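# Swing the folded wire-holder arm fully outward

## Task

On the harness board, find the wire holder mounted on a swing arm that is currently folded in over the board, and pivot that arm outward until it reaches its end stop. It only counts if the arm stays there on its own once the robot lets go; then release it and move the hand away.

## Robot and tools

Robot: a single arm carrying a five-finger right hand. The controlled point (the hand point) sits 0.05 m in front of the palm, where an index pad would meet the thumb tip in a pinch. Its own axes: +z runs along the straightened fingers (fingertips end 0.06 to 0.07 m past the point), +y points out of the palm, +x runs across the palm toward the little finger. Across the palm the hand extends 0.08 m on the little-finger side; on the thumb side 0.02 m if the thumb is turned fully in front of the palm, up to 0.09 m otherwise. A rigid bracket at the wrist on the little-finger side protrudes 0.03 m beyond the point along +y and 0.11 m across the palm; it can collide with things.

Scene frame (used in results): origin on the table below the arm base, +z up, +y to the left when facing +x. Positions in metres, orientation as quaternion wxyz, velocities in m/s and rad/s. The base may be tilted, and reported positions get less accurate at long reach.

One row = 14 numbers, each in [-1, 1], in this order: dx, dy, dz, rx, ry, rz, little, ring, middle, index, thumb_bend, thumb_turn, force_limit, speed. The first six are an offset (not a pose) of the hand point relative to its measured pose at the start of the action, expressed in the hand point's own axes; 1.0 equals 0.6 m of translation or 180 degrees, and rx, ry, rz form a single rotation vector. Finger values: -1 straight/open, +1 fully curled. thumb_bend -1 straight, +1 fully bent. thumb_turn -1 beside the palm, +1 opposite the fingers. A pinch is roughly index +0.22, thumb_bend +0.75, thumb_turn +0.57. force_limit maps linearly from about 0 N (-1) to 10 N (+1) at the fingertip (15 N for the two thumb motors) and only halts closing motion. speed maps from near zero (-1) to full (+1); full speed covers a finger's travel in 0.6 s. Use speed -0.9 or lower for gentle closing.

Tools:
- execute_actions(actions): a list of actions; each action is a table of up to 15 rows, one row per 1/30 s step; if fewer rows, the last is repeated to fill 15 steps. All rows in an action are offsets from the same start pose (for a call's first action, the pose last reported in this scene), not from the previous row. An empty list simply returns state and images. Each step the commanded pose is clipped to 100 mm and 16 degrees from the measured pose, so long motions need several actions; arm motion trails commands by about 0.17 s.
- move(target, speed, stop_force, blocking): target is one 14-number row, offsets from the pose in the latest result that shows one. It drives a straight path toward that pose. speed is the path's top speed in m/s, 0.002 to 0.5 (default 0.25); rotation is capped at twice that in rad/s. Paths last 0.5 to 10 s and do not avoid obstacles; the hand can lag, stray, or exceed speed near full reach. stop_force (9 to 40 N, not allowed in the first 0.2 s) ends the path when the wrist sensor feels that much extra push opposing the motion for 2 steps, then backs up 2 steps and holds. It is measured along the line to target in the start axes, so do not rely on it during rotations, and omit it when pulling away from a surface. blocking=false returns after 0.5 s while motion continues (not combinable with stop_force); use wait(0) to check, or stop, before sending new commands. The extra result line "move:" reports the ending: done, off_target, moving, held, fault, or contact (stop_force fired; this outranks others), plus limits such as paced (pose clipped) or held (steps blocked), and distance to target.
- wait(seconds): 0 to 10, holds the last command.
- stop(): brakes a running move; braking needs room.
- zoom_image(camera, region): camera is cam_high, cam_low or cam_wrist; region [x0, y0, x1, y1] in pixels, at most 504 by 504.
- show_instructions(): shows the reference image(s).
- finished_scene(scene): ends the current scene, given its number; irreversible.

Results: pose, velocities, "Hand target" (where the controller is currently heading), "Wrist force" and "Wrist torque" in end-effector axes (offset up to about 4 N, noise up to 2.4 N, saturates near 50 N; "no reading" is fine). hand_measured, hand_stopped_by (moving, target, force, stalled, fault) and hand_load_n (positive = finger pushed open) each list six values in motor order. A lost grip appears as loads dropping near 0. "pose unreachable" means the clearance check altered or blocked the command. Cameras are 504x504; calibration lines are given per camera.

Hand notes: a motor moves only when its target changes by at least 0.01; it then locks when it arrives or hits force_limit. Resend the same numbers to keep a grip; open beyond hand_measured to loosen.

Avoid: the arm is stiff, so commanding even slightly past a firm contact can trigger a fault stop; contact torque reaching a joint limit (138 N m for shoulder pan, shoulder lift, elbow; 25.7 N m for each wrist joint) or any external force of 150 N halts the arm for 10 s. Approach contacts slowly, preferably with stop_force and low speed. Prolonged loads heat motors (warning at 70 °C, brake stop at 85 °C). Drops, slips, slams and hard pushes are penalised. For this job, push or pull the swing arm outward to its stop, confirm it stays there after release, then open the hand and retreat.

Each tool is called after "Call:" in YAML: its name, and indented under it one key for each argument.

Reference images:

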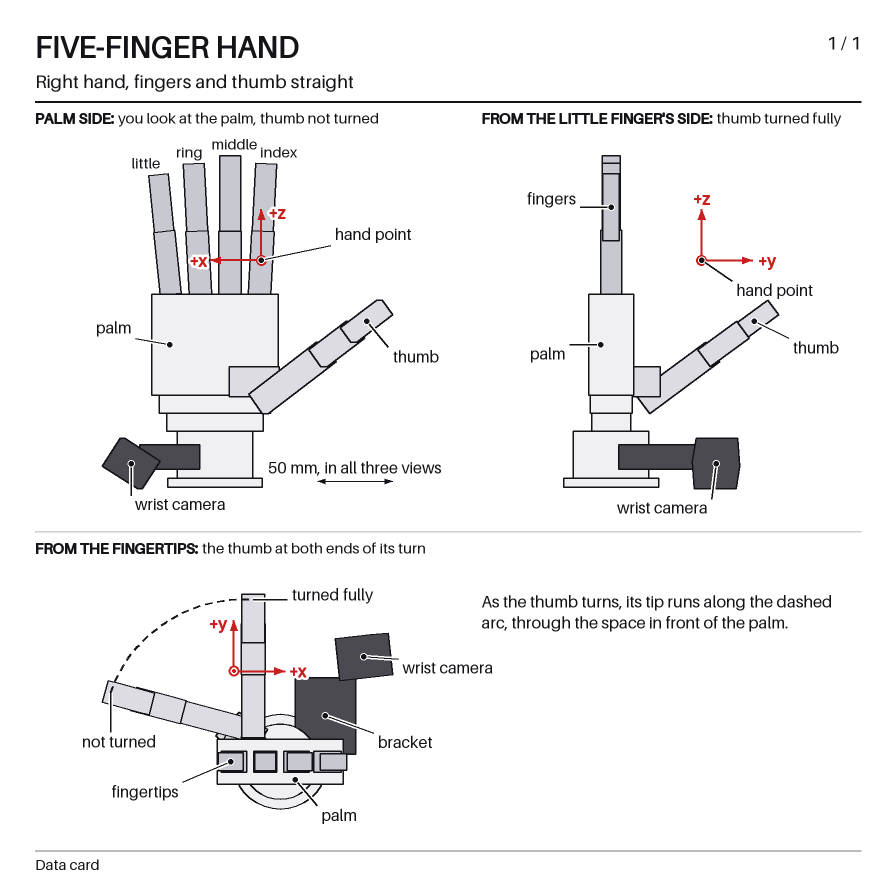

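## Session

I'll start by looking at the current state of the scene.

Call:
execute_actions:
  actions: []

Scene clock: 0.00 s.
end_effector_position=(+0.7587, -0.2431, +0.1960) hand_measured=(-1.000, -1.000, -1.000, -1.000, -1.000, -1.000) hand_load_n=(+0.0, +0.0, +0.0, +0.0, +0.0, +0.0) hand_stopped_by=(target, target, target, target, target, target) hand_force_limit=0.00 hand_speed=-0.80 end_effector_quat_wxyz=(-0.382, +0.694, -0.352, +0.499) end_effector_velocity=(+0.000, -0.000, -0.000) end_effector_angular_velocity=(-0.001, +0.001, -0.001)
Joint positions: [-0.582 -1.278  1.413  0.08   1.081 -4.283]
Joint velocities: [ 0.     0.    -0.     0.     0.002 -0.   ]
Motor temperatures (°C, as the motors report them): [24 23 23 29 28 31]
Wrist force (N, on the end effector, along its own x y z axes, offset not removed): no reading
Wrist torque (N m, same axes, about the end effector's origin, offset not removed): no reading
Hand target: +0.759, -0.243, +0.196; -0.382, +0.694, -0.352, +0.499

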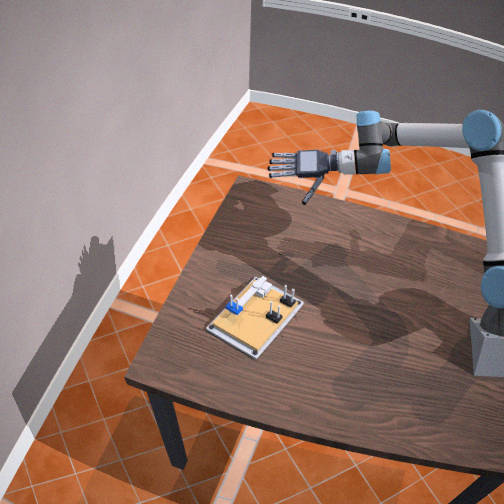

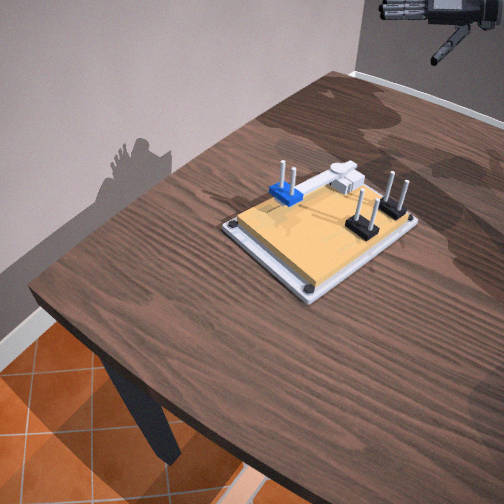

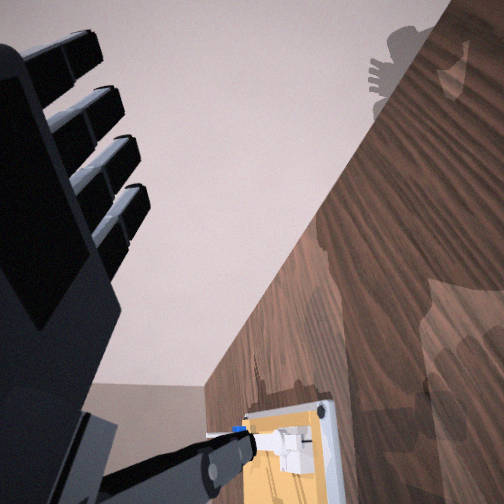

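Call:
zoom_image:
  camera: "cam_low"
  region: [200, 140, 440, 320]

Call:
zoom_image:
  camera: "cam_high"
  region: [190, 260, 320, 370]

Call:
zoom_image:
  camera: "cam_wrist"
  region: [190, 380, 360, 504]

Region (200, 140, 440, 320) of cam_low's 504x504 image, scaled by 2.100, with more detail than that image has; it fills the top 378 rows of this view, and the rest is white.

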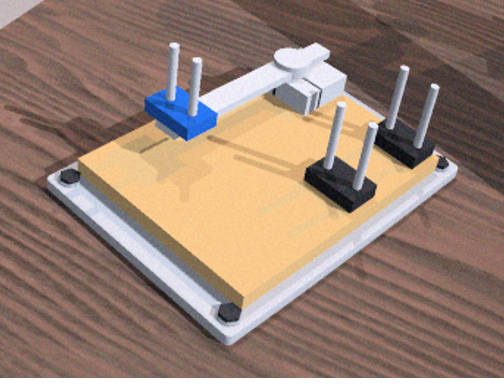

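Region (190, 260, 320, 370) of cam_high's 504x504 image, scaled by 3.877, with more detail than that image has; it fills the top 426 rows of this view, and the rest is white.

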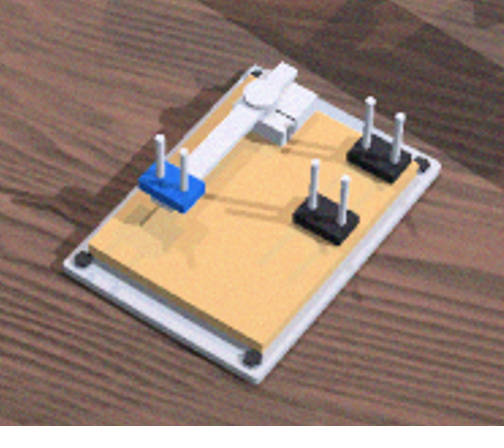

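Region (190, 380, 360, 504) of cam_wrist's 504x504 image, scaled by 2.965, with more detail than that image has; it fills the top 368 rows of this view, and the rest is white.

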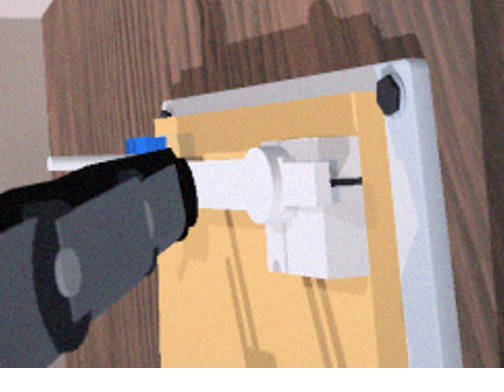

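Call:
zoom_image:
  camera: "cam_low"
  region: [260, 150, 380, 220]

Call:
zoom_image:
  camera: "cam_high"
  region: [220, 270, 290, 320]

Region (260, 150, 380, 220) of cam_low's 504x504 image, scaled by 4.200, with more detail than that image has; it fills the top 294 rows of this view, and the rest is white.

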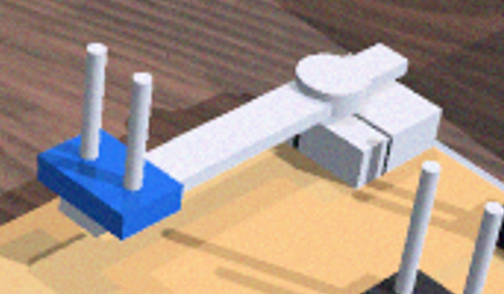

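Region (220, 270, 290, 320) of cam_high's 504x504 image, scaled by 7.200, with more detail than that image has; it fills the top 360 rows of this view, and the rest is white.

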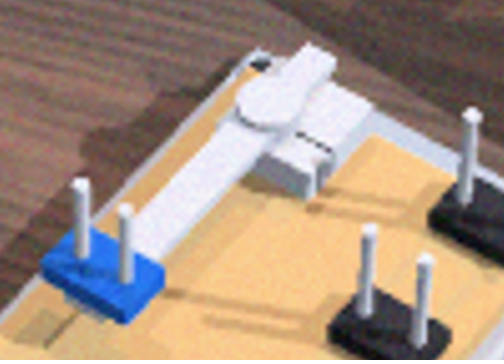

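Call:
move:
  target: [-0.384, -0.1494, 0.0086, -0.0746, -0.1273, 0.0710, -1, -1, -1, -1, -1, -1, 0, -0.8]
  speed: 0.3

Scene clock: 21.60 s.
end_effector_position=(+0.7150, -0.0008, +0.1768) hand_measured=(-1.000, -1.000, -1.000, -1.000, -1.000, -1.000) hand_load_n=(+0.0, +0.0, +0.0, +0.0, +0.0, +0.0) hand_stopped_by=(target, target, target, target, target, target) hand_force_limit=0.00 hand_speed=-0.80 end_effector_quat_wxyz=(-0.414, +0.775, -0.399, +0.263) end_effector_velocity=(-0.000, +0.003, -0.000) end_effector_angular_velocity=(+0.002, +0.006, +0.003)
Joint positions: [-0.237 -1.059  1.283  0.436  1.397 -4.061]
Joint velocities: [ 0.004  0.006 -0.006  0.006  0.003  0.004]
Motor temperatures (°C, as the motors report them): [24 23 23 29 28 31]
Wrist force (N, on the end effector, along its own x y z axes, offset not removed): [1.0 0.1 0.3]
Wrist torque (N m, same axes, about the end effector's origin, offset not removed): [0.08 -0.07 -0.11]
Hand target: +0.715, -0.001, +0.177; -0.414, +0.775, -0.399, +0.262
Off the commanded pose: 0.000 m, 0 deg.
move: done
camera_calibration (this result's frames):
cam_wrist: T_world_to_cam=[[-0.453769, -0.245616, -0.856602, 0.47934], [-0.817199, 0.498027, 0.290096, 0.535054], [0.355358, 0.83165, -0.426706, -0.0450896], [0, 0, 0, 1]] pos_world=[0.670778, -0.111239, 0.236146]

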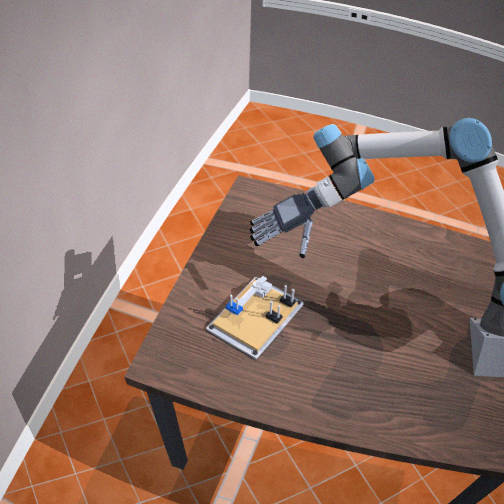

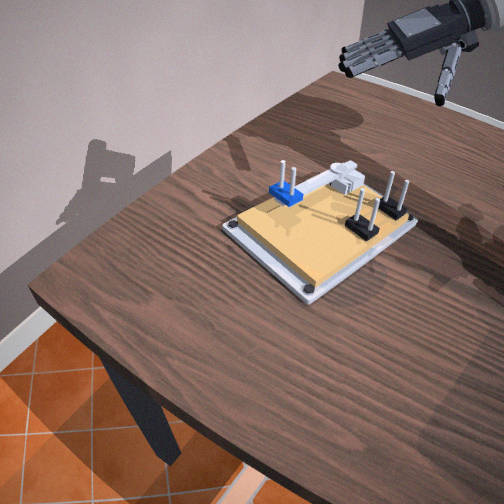

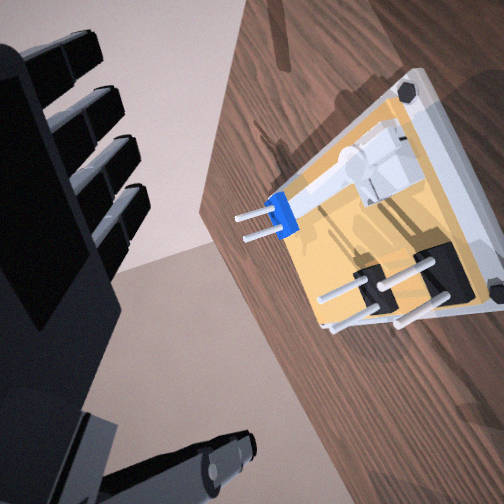

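Call:
zoom_image:
  camera: "cam_wrist"
  region: [220, 60, 460, 260]

Call:
zoom_image:
  camera: "cam_wrist"
  region: [320, 100, 440, 220]

Call:
zoom_image:
  camera: "cam_wrist"
  region: [225, 170, 325, 260]

Region (220, 60, 460, 260) of cam_wrist's 504x504 image, scaled by 2.100, with more detail than that image has.

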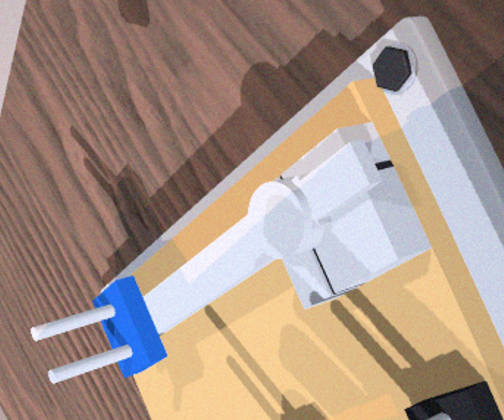

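Region (320, 100, 440, 220) of cam_wrist's 504x504 image, scaled by 4.200, with more detail than that image has.

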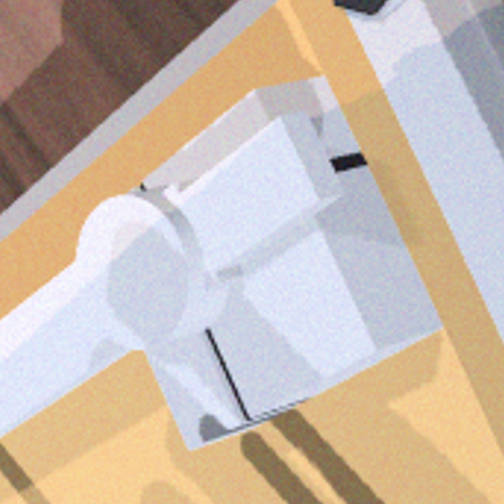

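Region (225, 170, 325, 260) of cam_wrist's 504x504 image, scaled by 5.040, with more detail than that image has; it fills the top 454 rows of this view, and the rest is white.

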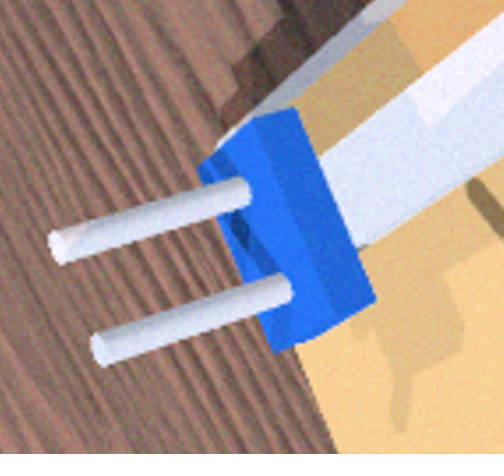

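Call:
move:
  target: [-0.3138, -0.0278, 0.1368, -0.0616, -0.1044, 0.0584, -1, -1, -1, -1, -1, -1, 0, -0.8]
  speed: 0.25

Scene clock: 25.90 s.
end_effector_position=(+0.6802, +0.1973, +0.1342) hand_measured=(-1.000, -1.000, -1.000, -1.000, -1.000, -1.000) hand_load_n=(+0.0, +0.0, +0.0, +0.0, +0.0, +0.0) hand_stopped_by=(target, target, target, target, target, target) hand_force_limit=0.00 hand_speed=-0.80 end_effector_quat_wxyz=(-0.419, +0.804, -0.419, +0.055) end_effector_velocity=(+0.000, +0.002, -0.001) end_effector_angular_velocity=(+0.001, +0.006, +0.003)
Joint positions: [-0.044 -0.689  0.984  0.715  1.431 -3.786]
Joint velocities: [ 0.002  0.009 -0.012  0.009  0.001  0.003]
Motor temperatures (°C, as the motors report them): [24 23 23 29 28 31]
Wrist force (N, on the end effector, along its own x y z axes, offset not removed): [0.9 -1.1 0.3]
Wrist torque (N m, same axes, about the end effector's origin, offset not removed): [-0.26 -0.01 -0.21]
Hand target: +0.680, +0.198, +0.134; -0.419, +0.804, -0.419, +0.055
Off the commanded pose: 0.000 m, 0 deg.
move: done
camera_calibration (this result's frames):
cam_wrist: T_world_to_cam=[[-0.689845, -0.216566, -0.690806, 0.608342], [-0.721069, 0.290695, 0.628933, 0.350334], [0.0646084, 0.931985, -0.356693, -0.0471569], [0, 0, 0, 1]] pos_world=[0.675324, 0.0738554, 0.183089]

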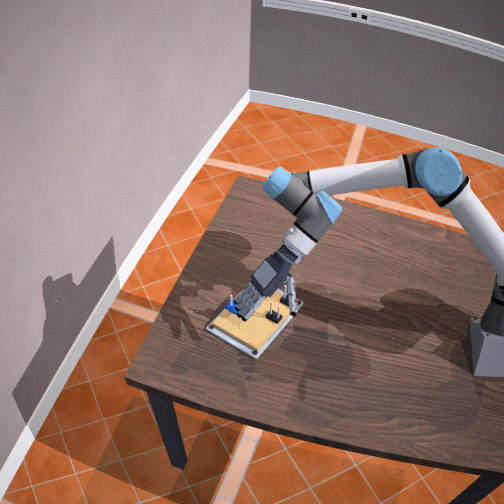

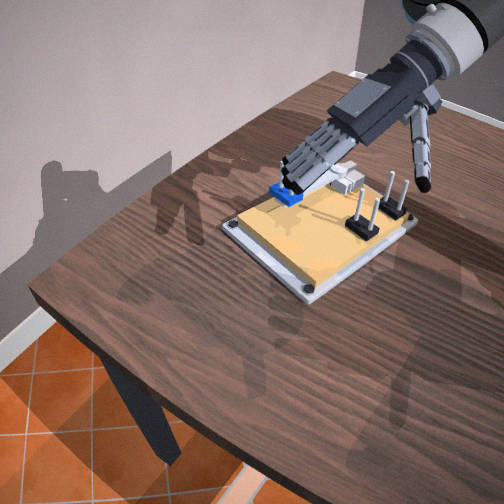

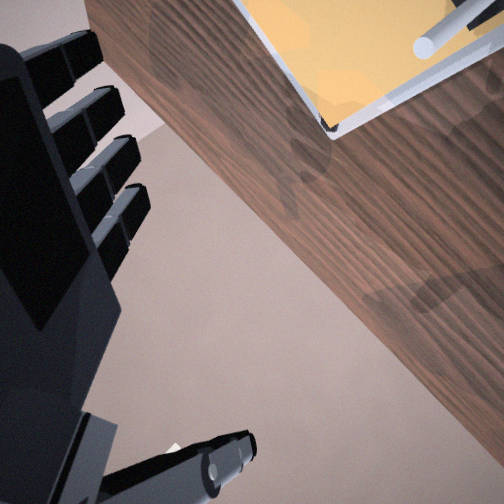

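Call:
zoom_image:
  camera: "cam_low"
  region: [250, 90, 450, 250]

Call:
zoom_image:
  camera: "cam_high"
  region: [200, 250, 320, 360]

Region (250, 90, 450, 250) of cam_low's 504x504 image, scaled by 2.520, with more detail than that image has; it fills the top 403 rows of this view, and the rest is white.

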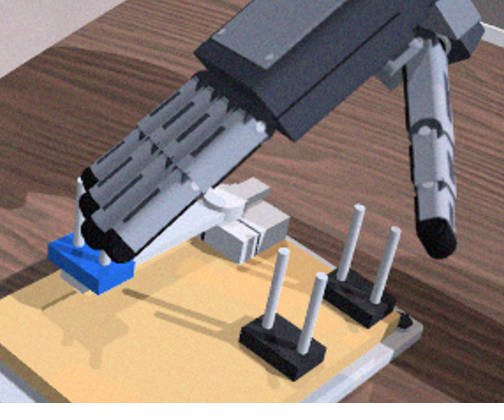

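Region (200, 250, 320, 360) of cam_high's 504x504 image, scaled by 4.200, with more detail than that image has; it fills the top 462 rows of this view, and the rest is white.

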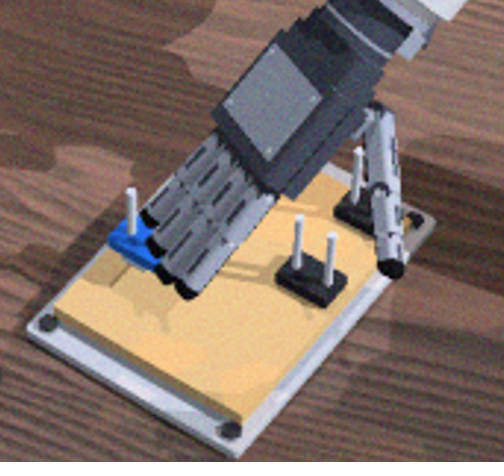

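Call:
move:
  target: [0.0253, 0.0696, 0.0621, 0, 0, 0, -1, -1, -1, -1, -1, -1, 0, -0.8]
  speed: 0.1

Call:
zoom_image:
  camera: "cam_low"
  region: [240, 110, 440, 270]

Call:
zoom_image:
  camera: "cam_high"
  region: [200, 250, 320, 360]

Scene clock: 29.47 s.
end_effector_position=(+0.6802, +0.1974, +0.0766) hand_measured=(-1.000, -1.000, -1.000, -1.000, -1.000, -1.000) hand_load_n=(+0.0, +0.0, +0.0, +0.0, +0.0, +0.0) hand_stopped_by=(target, target, target, target, target, target) hand_force_limit=0.00 hand_speed=-0.80 end_effector_quat_wxyz=(-0.419, +0.804, -0.419, +0.055) end_effector_velocity=(+0.000, -0.000, -0.003) end_effector_angular_velocity=(-0.000, -0.000, +0.000)
Joint positions: [-0.095 -0.653  1.049  0.621  1.404 -3.83 ]
Joint velocities: [-0.003  0.002  0.002 -0.004 -0.001 -0.002]
Motor temperatures (°C, as the motors report them): [24 23 23 29 28 31]
Wrist force (N, on the end effector, along its own x y z axes, offset not removed): [1.2 -0.8 1.1]
Wrist torque (N m, same axes, about the end effector's origin, offset not removed): [-0.21 -0.14 -0.10]
Hand target: +0.680, +0.197, +0.076; -0.419, +0.804, -0.419, +0.055
Off the commanded pose: 0.000 m, 0 deg.
move: done
camera_calibration (this result's frames):
cam_wrist: T_world_to_cam=[[-0.689863, -0.216513, -0.690805, 0.568521], [-0.721052, 0.290649, 0.628973, 0.386535], [0.0646009, 0.932012, -0.356625, -0.0678037], [0, 0, 0, 1]] pos_world=[0.675293, 0.07394, 0.125437]

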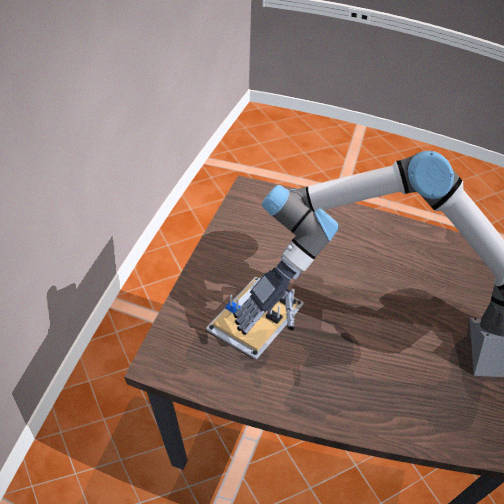

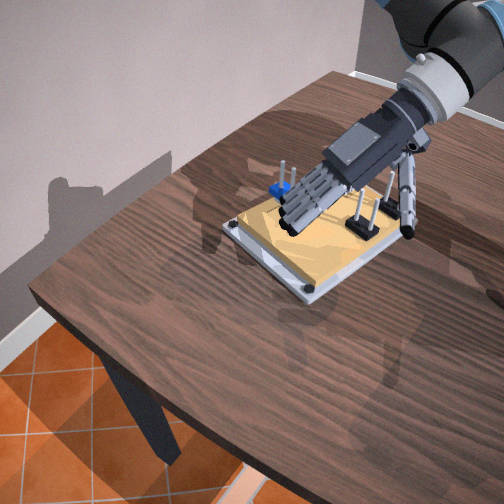

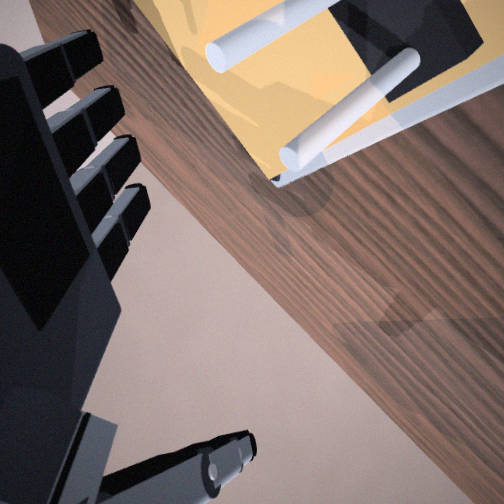

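Region (240, 110, 440, 270) of cam_low's 504x504 image, scaled by 2.520, with more detail than that image has; it fills the top 403 rows of this view, and the rest is white.

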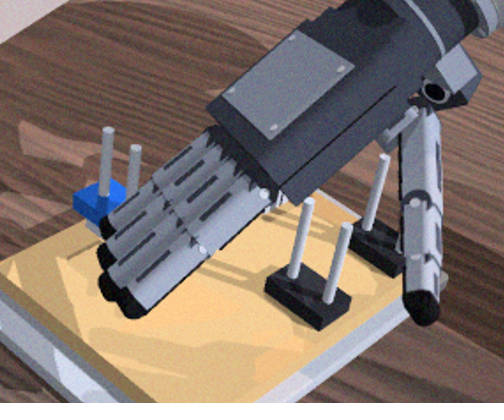

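Region (200, 250, 320, 360) of cam_high's 504x504 image, scaled by 4.200, with more detail than that image has; it fills the top 462 rows of this view, and the rest is white.

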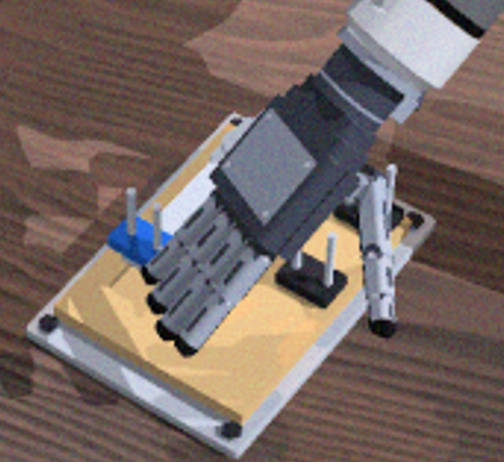

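Call:
move:
  target: [0.0783, -0.0542, 0.0340, 0.01617, 0.04443, 0.03967, -1, -1, -1, -1, -1, -1, 0, -0.8]
  speed: 0.05

Call:
zoom_image:
  camera: "cam_low"
  region: [220, 100, 420, 260]

Call:
zoom_image:
  camera: "cam_high"
  region: [190, 250, 310, 360]

Scene clock: 36.23 s.
end_effector_position=(+0.7394, +0.1861, +0.0745) hand_measured=(-1.000, -1.000, -1.000, -1.000, -1.000, -1.000) hand_load_n=(+0.0, +0.0, +0.0, +0.0, +0.0, +0.0) hand_stopped_by=(target, target, target, target, target, target) hand_force_limit=0.00 hand_speed=-0.80 end_effector_quat_wxyz=(-0.412, +0.760, -0.494, +0.095) end_effector_velocity=(+0.003, -0.000, -0.000) end_effector_angular_velocity=(-0.001, +0.001, -0.008)
Joint positions: [-0.095 -0.604  0.927  0.572  1.488 -3.691]
Joint velocities: [ 0.     0.003 -0.007 -0.001  0.005  0.006]
Motor temperatures (°C, as the motors report them): [24 23 23 29 28 31]
Wrist force (N, on the end effector, along its own x y z axes, offset not removed): [-0.8 -0.1 0.4]
Wrist torque (N m, same axes, about the end effector's origin, offset not removed): [-0.16 -0.03 -0.27]
Hand target: +0.740, +0.186, +0.075; -0.412, +0.759, -0.495, +0.095
Off the commanded pose: 0.000 m, 0 deg.
move: done
camera_calibration (this result's frames):
cam_wrist: T_world_to_cam=[[-0.718768, -0.0803976, -0.690586, 0.601512], [-0.651803, 0.423551, 0.629093, 0.357871], [0.241921, 0.902297, -0.356838, -0.187363], [0, 0, 0, 1]] pos_world=[0.710936, 0.0658406, 0.123403]

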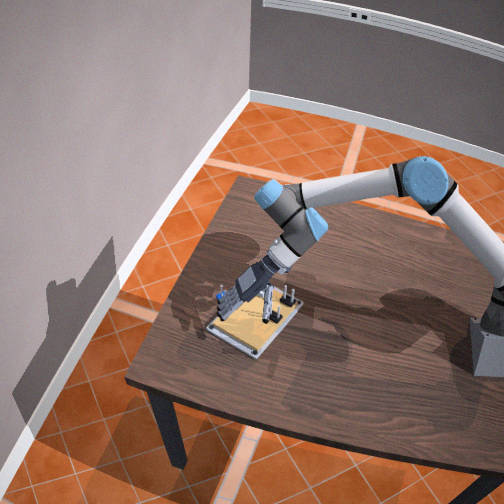

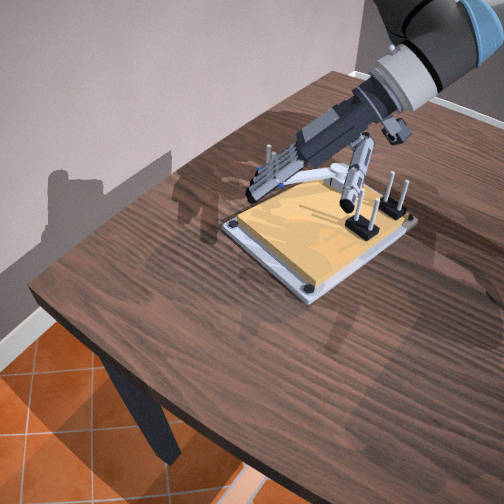

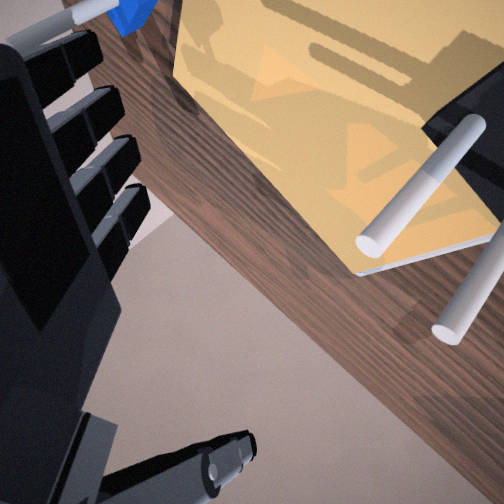

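Region (220, 100, 420, 260) of cam_low's 504x504 image, scaled by 2.520, with more detail than that image has; it fills the top 403 rows of this view, and the rest is white.

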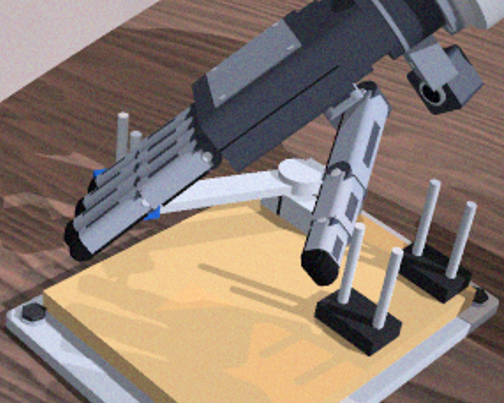

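Region (190, 250, 310, 360) of cam_high's 504x504 image, scaled by 4.200, with more detail than that image has; it fills the top 462 rows of this view, and the rest is white.

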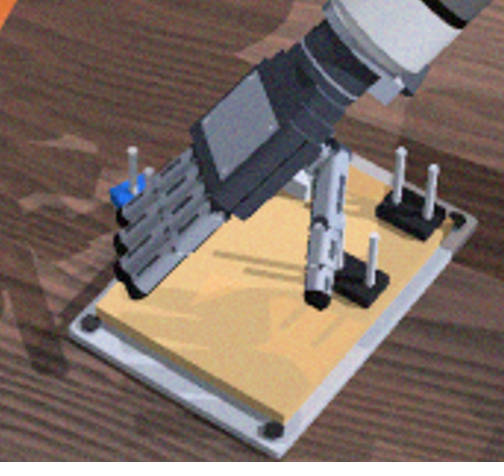

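Call:
zoom_image:
  camera: "cam_wrist"
  region: [0, 0, 200, 120]

Call:
zoom_image:
  camera: "cam_low"
  region: [240, 135, 320, 205]

Region (0, 0, 200, 120) of cam_wrist's 504x504 image, scaled by 2.520, with more detail than that image has; it fills the top 302 rows of this view, and the rest is white.

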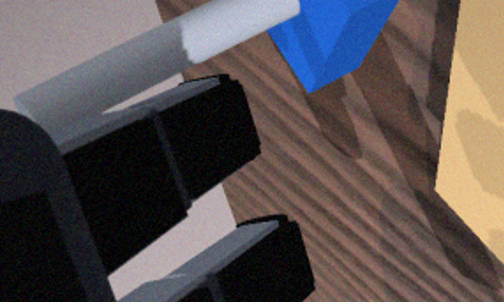

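Region (240, 135, 320, 205) of cam_low's 504x504 image, scaled by 6.300, with more detail than that image has; it fills the top 441 rows of this view, and the rest is white.

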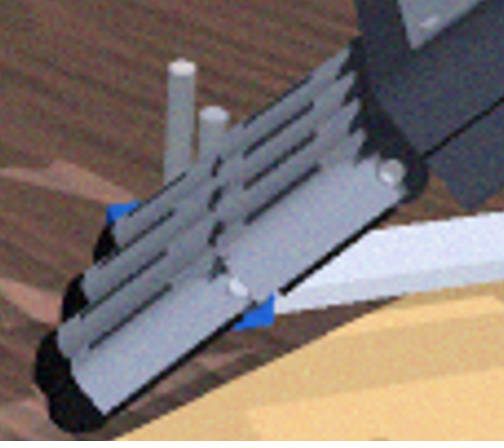

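Call:
move:
  target: [0.0736, -0.0647, 0.0424, 0.02831, 0.07778, 0.06946, -1, -1, -1, -1, -1, -1, 0, -0.8]
  speed: 0.1

Call:
zoom_image:
  camera: "cam_low"
  region: [200, 80, 420, 260]

Call:
zoom_image:
  camera: "cam_high"
  region: [180, 240, 310, 360]

Call:
zoom_image:
  camera: "cam_wrist"
  region: [0, 0, 200, 120]

Scene clock: 40.07 s.
end_effector_position=(+0.8009, +0.1697, +0.0745) hand_measured=(-1.000, -1.000, -1.000, -1.000, -1.000, -1.000) hand_load_n=(-0.5, +0.0, +0.0, +0.0, +0.0, +0.0) hand_stopped_by=(target, target, target, target, target, target) hand_force_limit=0.00 hand_speed=-0.80 end_effector_quat_wxyz=(-0.390, +0.666, -0.615, +0.163) end_effector_velocity=(+0.003, -0.000, +0.000) end_effector_angular_velocity=(-0.000, -0.000, -0.015)
Joint positions: [-0.071 -0.581  0.872  0.423  1.688 -3.459]
Joint velocities: [ 0.002  0.003 -0.006 -0.004  0.01   0.01 ]
Motor temperatures (°C, as the motors report them): [24 23 23 29 28 31]
Wrist force (N, on the end effector, along its own x y z axes, offset not removed): [-1.5 -1.9 -0.3]
Wrist torque (N m, same axes, about the end effector's origin, offset not removed): [-0.44 0.11 -0.30]
Hand target: +0.801, +0.170, +0.074; -0.390, +0.665, -0.615, +0.163
Off the commanded pose: 0.000 m, 0 deg.
move: done
camera_calibration (this result's frames):
cam_wrist: T_world_to_cam=[[-0.705226, 0.161974, -0.690233, 0.592368], [-0.474468, 0.615588, 0.629231, 0.230332], [0.526818, 0.771243, -0.357277, -0.393372], [0, 0, 0, 1]] pos_world=[0.734273, 0.0656471, 0.123397]

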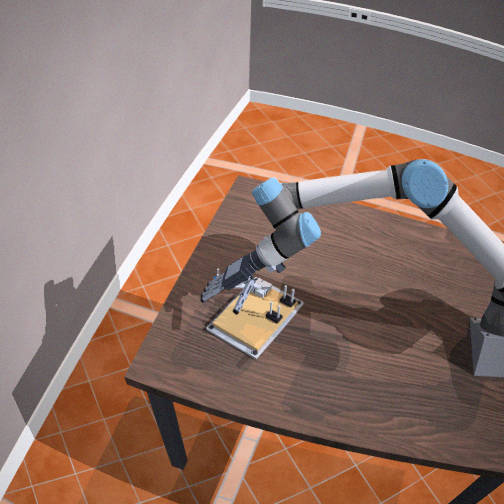

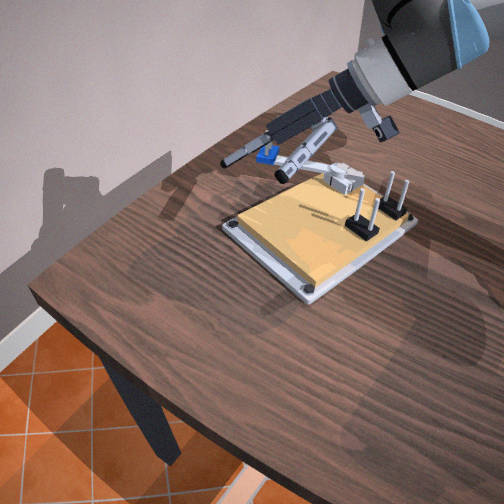

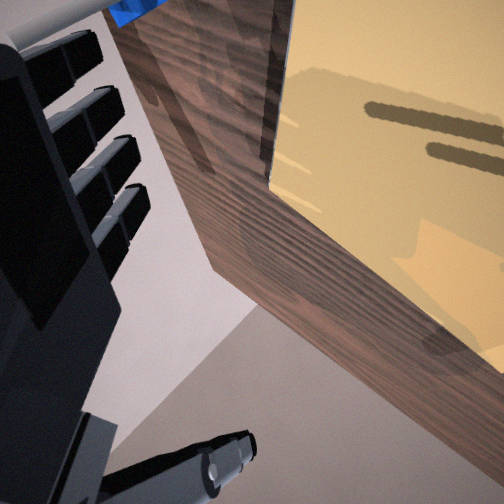

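Region (200, 80, 420, 260) of cam_low's 504x504 image, scaled by 2.291, with more detail than that image has; it fills the top 412 rows of this view, and the rest is white.

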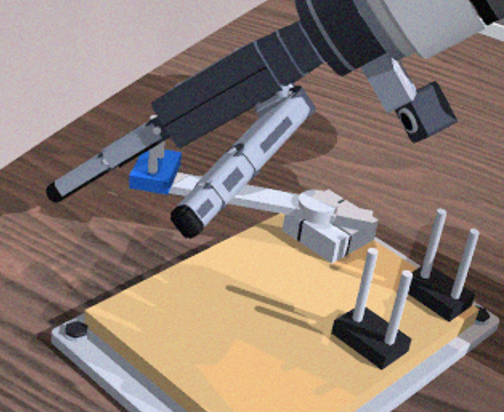

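Region (180, 240, 310, 360) of cam_high's 504x504 image, scaled by 3.877, with more detail than that image has; it fills the top 465 rows of this view, and the rest is white.

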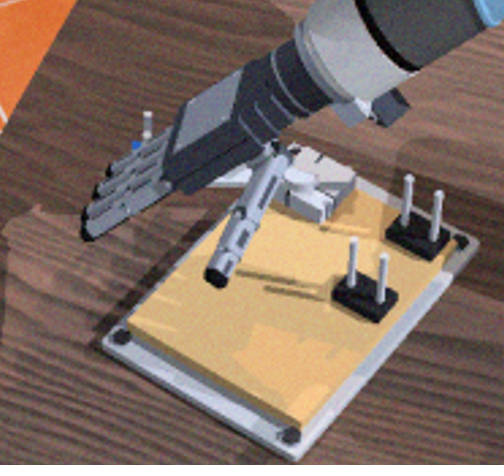

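Region (0, 0, 200, 120) of cam_wrist's 504x504 image, scaled by 2.520, with more detail than that image has; it fills the top 302 rows of this view, and the rest is white.

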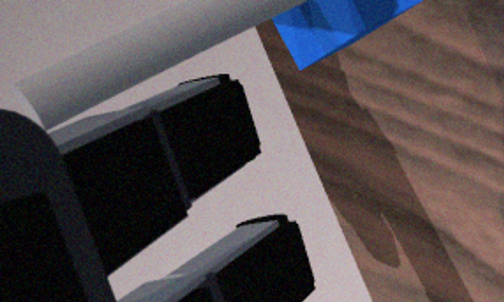

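Call:
zoom_image:
  camera: "cam_low"
  region: [215, 115, 305, 185]

Call:
zoom_image:
  camera: "cam_high"
  region: [195, 260, 255, 310]

Region (215, 115, 305, 185) of cam_low's 504x504 image, scaled by 5.600, with more detail than that image has.

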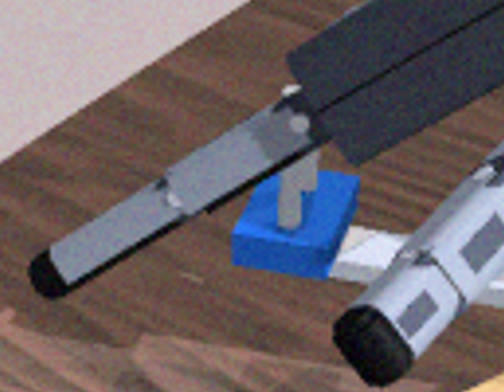

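Region (195, 260, 255, 310) of cam_high's 504x504 image, scaled by 8.400, with more detail than that image has.

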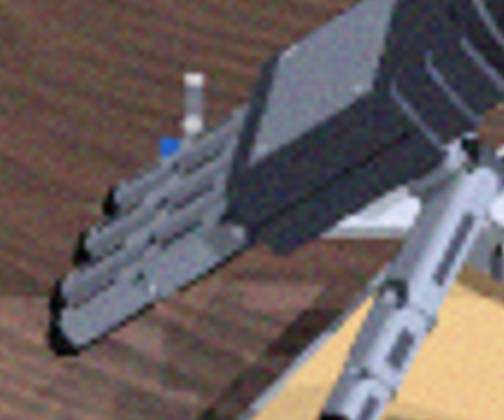

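Call:
move:
  target: [0.0549, -0.0321, 0.0239, 0.02393, 0.06574, 0.05871, -1, -1, -1, -1, -1, -1, 0, -0.8]
  speed: 0.08

Call:
zoom_image:
  camera: "cam_low"
  region: [200, 80, 420, 260]

Call:
zoom_image:
  camera: "cam_high"
  region: [180, 240, 310, 360]

Call:
zoom_image:
  camera: "cam_wrist"
  region: [0, 0, 200, 120]

Scene clock: 45.30 s.
end_effector_position=(+0.8302, +0.1421, +0.0704) hand_measured=(-1.000, -1.000, -1.000, -1.000, -1.000, -1.000) hand_load_n=(+0.0, +0.0, +0.0, +0.0, +0.0, +0.0) hand_stopped_by=(target, target, target, target, target, target) hand_force_limit=0.00 hand_speed=-0.80 end_effector_quat_wxyz=(+0.363, -0.572, +0.703, -0.216) end_effector_velocity=(+0.002, -0.002, +0.000) end_effector_angular_velocity=(+0.000, -0.001, -0.017)
Joint positions: [-0.059 -0.59   0.895  0.287  1.88  -3.293]
Joint velocities: [ 0.001  0.001 -0.002 -0.006  0.012  0.009]
Motor temperatures (°C, as the motors report them): [24 23 23 29 28 31]
Wrist force (N, on the end effector, along its own x y z axes, offset not removed): [-0.1 -0.4 0.5]
Wrist torque (N m, same axes, about the end effector's origin, offset not removed): [-0.26 -0.16 -0.20]
Hand target: +0.830, +0.142, +0.070; +0.363, -0.571, +0.704, -0.217
Off the commanded pose: 0.000 m, 0 deg.
move: done
camera_calibration (this result's frames):
cam_wrist: T_world_to_cam=[[-0.631683, 0.35348, -0.689949, 0.526424], [-0.282076, 0.724186, 0.629275, 0.0885937], [0.722087, 0.59212, -0.357748, -0.525637], [0, 0, 0, 1]] pos_world=[0.737079, 0.061002, 0.11941]

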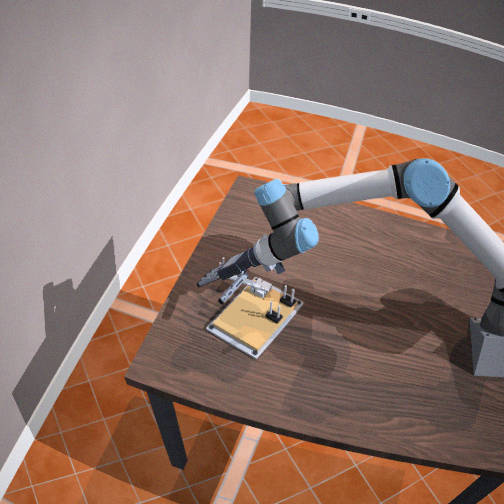

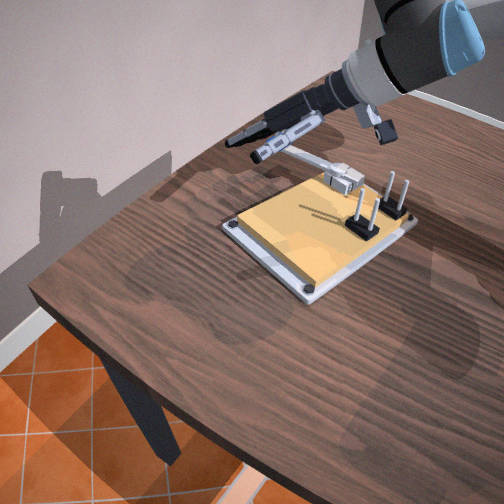

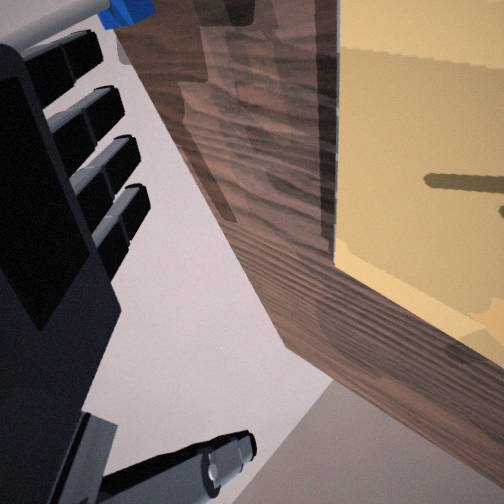

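Region (200, 80, 420, 260) of cam_low's 504x504 image, scaled by 2.291, with more detail than that image has; it fills the top 412 rows of this view, and the rest is white.

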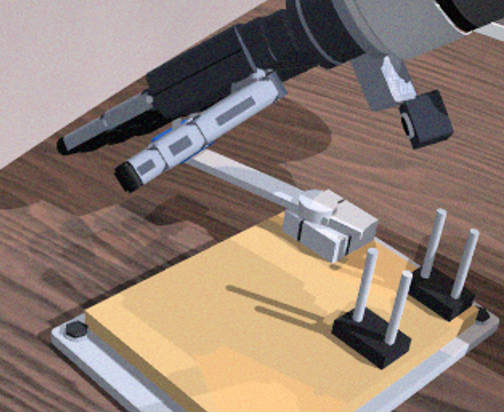

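Region (180, 240, 310, 360) of cam_high's 504x504 image, scaled by 3.877, with more detail than that image has; it fills the top 465 rows of this view, and the rest is white.

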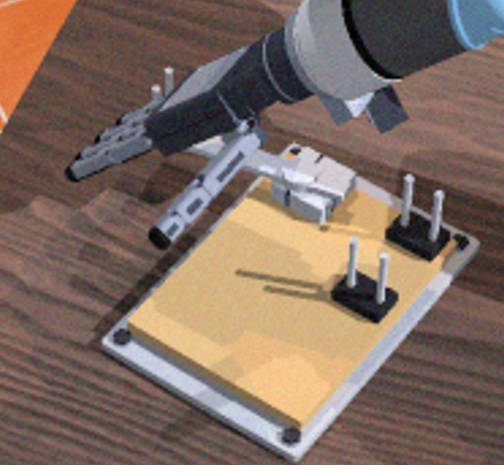

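Region (0, 0, 200, 120) of cam_wrist's 504x504 image, scaled by 2.520, with more detail than that image has; it fills the top 302 rows of this view, and the rest is white.

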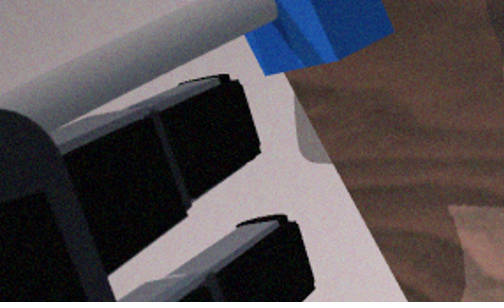

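Call:
zoom_image:
  camera: "cam_low"
  region: [300, 145, 380, 205]

Call:
zoom_image:
  camera: "cam_high"
  region: [230, 268, 290, 308]

Region (300, 145, 380, 205) of cam_low's 504x504 image, scaled by 6.300, with more detail than that image has; it fills the top 378 rows of this view, and the rest is white.

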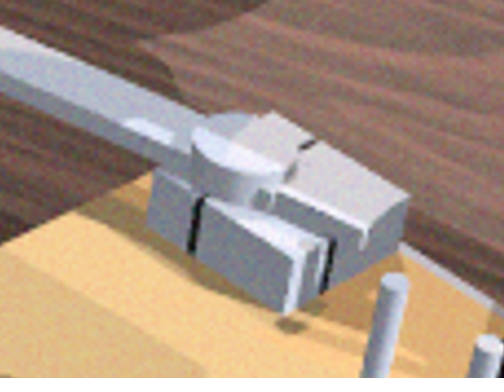

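Region (230, 268, 290, 308) of cam_high's 504x504 image, scaled by 8.400, with more detail than that image has.

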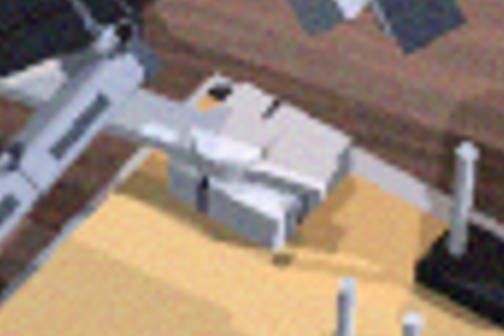

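Call:
move:
  target: [0.0546, -0.0107, -0.0103, 0, 0, 0, -1, -1, -1, -1, -1, -1, 0, -0.8]
  speed: 0.012
  stop_force: 9

Call:
zoom_image:
  camera: "cam_low"
  region: [300, 145, 380, 205]

Call:
zoom_image:
  camera: "cam_low"
  region: [200, 80, 420, 260]

Call:
zoom_image:
  camera: "cam_wrist"
  region: [0, 0, 200, 120]

Scene clock: 49.40 s.
end_effector_position=(+0.8279, +0.1185, +0.0703) hand_measured=(-1.000, -1.000, -1.000, -1.000, -1.000, -1.000) hand_load_n=(-1.0, +0.0, +0.0, +0.0, +0.0, +0.0) hand_stopped_by=(target, target, target, target, target, target) hand_force_limit=0.00 hand_speed=-0.80 end_effector_quat_wxyz=(+0.363, -0.572, +0.703, -0.216) end_effector_velocity=(+0.001, +0.003, +0.000) end_effector_angular_velocity=(+0.002, -0.000, -0.005)
Joint positions: [-0.089 -0.626  0.93   0.283  1.856 -3.31 ]
Joint velocities: [ 0.004  0.005 -0.006  0.     0.006  0.006]
Motor temperatures (°C, as the motors report them): [24 23 23 29 28 31]
Wrist force (N, on the end effector, along its own x y z axes, offset not removed): [-14.9 2.8 3.2]
Wrist torque (N m, same axes, about the end effector's origin, offset not removed): [-0.36 -0.38 -0.93]
Hand target: +0.828, +0.119, +0.070; +0.363, -0.572, +0.703, -0.216
Off the commanded pose: 0.010 m, 0 deg.
move: contact
camera_calibration (this result's frames):
cam_wrist: T_world_to_cam=[[-0.631659, 0.353654, -0.689881, 0.533197], [-0.281739, 0.724321, 0.629271, 0.104836], [0.72224, 0.591851, -0.357886, -0.510058], [0, 0, 0, 1]] pos_world=[0.734719, 0.0373764, 0.11933]

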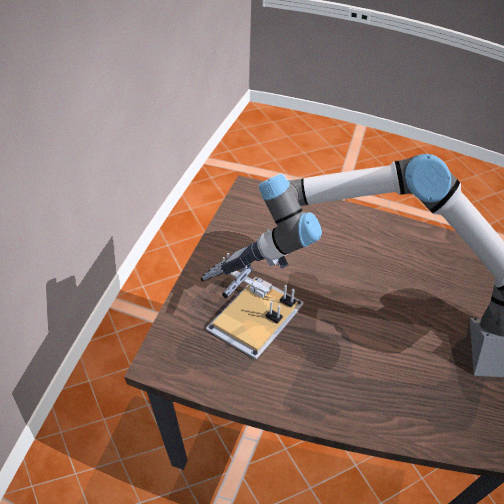

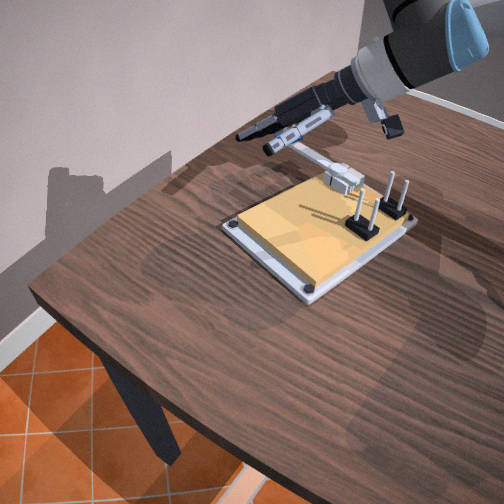

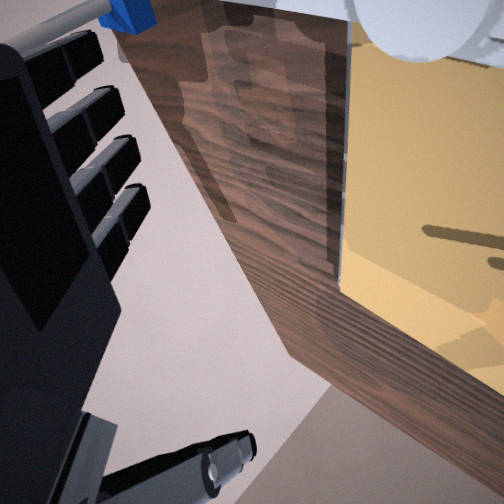

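Region (300, 145, 380, 205) of cam_low's 504x504 image, scaled by 6.300, with more detail than that image has; it fills the top 378 rows of this view, and the rest is white.

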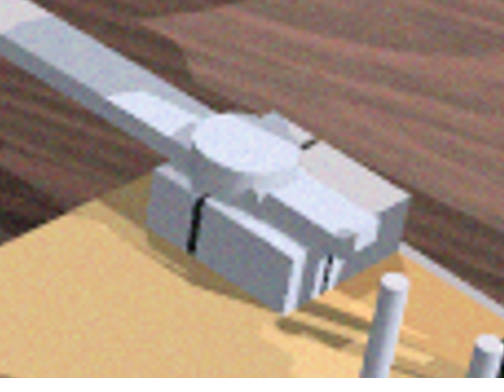

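Region (200, 80, 420, 260) of cam_low's 504x504 image, scaled by 2.291, with more detail than that image has; it fills the top 412 rows of this view, and the rest is white.

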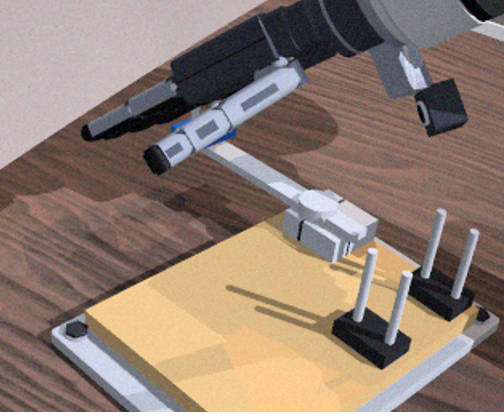

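Region (0, 0, 200, 120) of cam_wrist's 504x504 image, scaled by 2.520, with more detail than that image has; it fills the top 302 rows of this view, and the rest is white.

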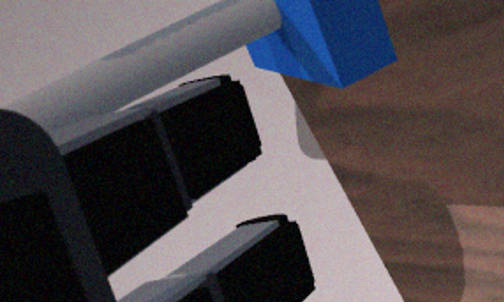

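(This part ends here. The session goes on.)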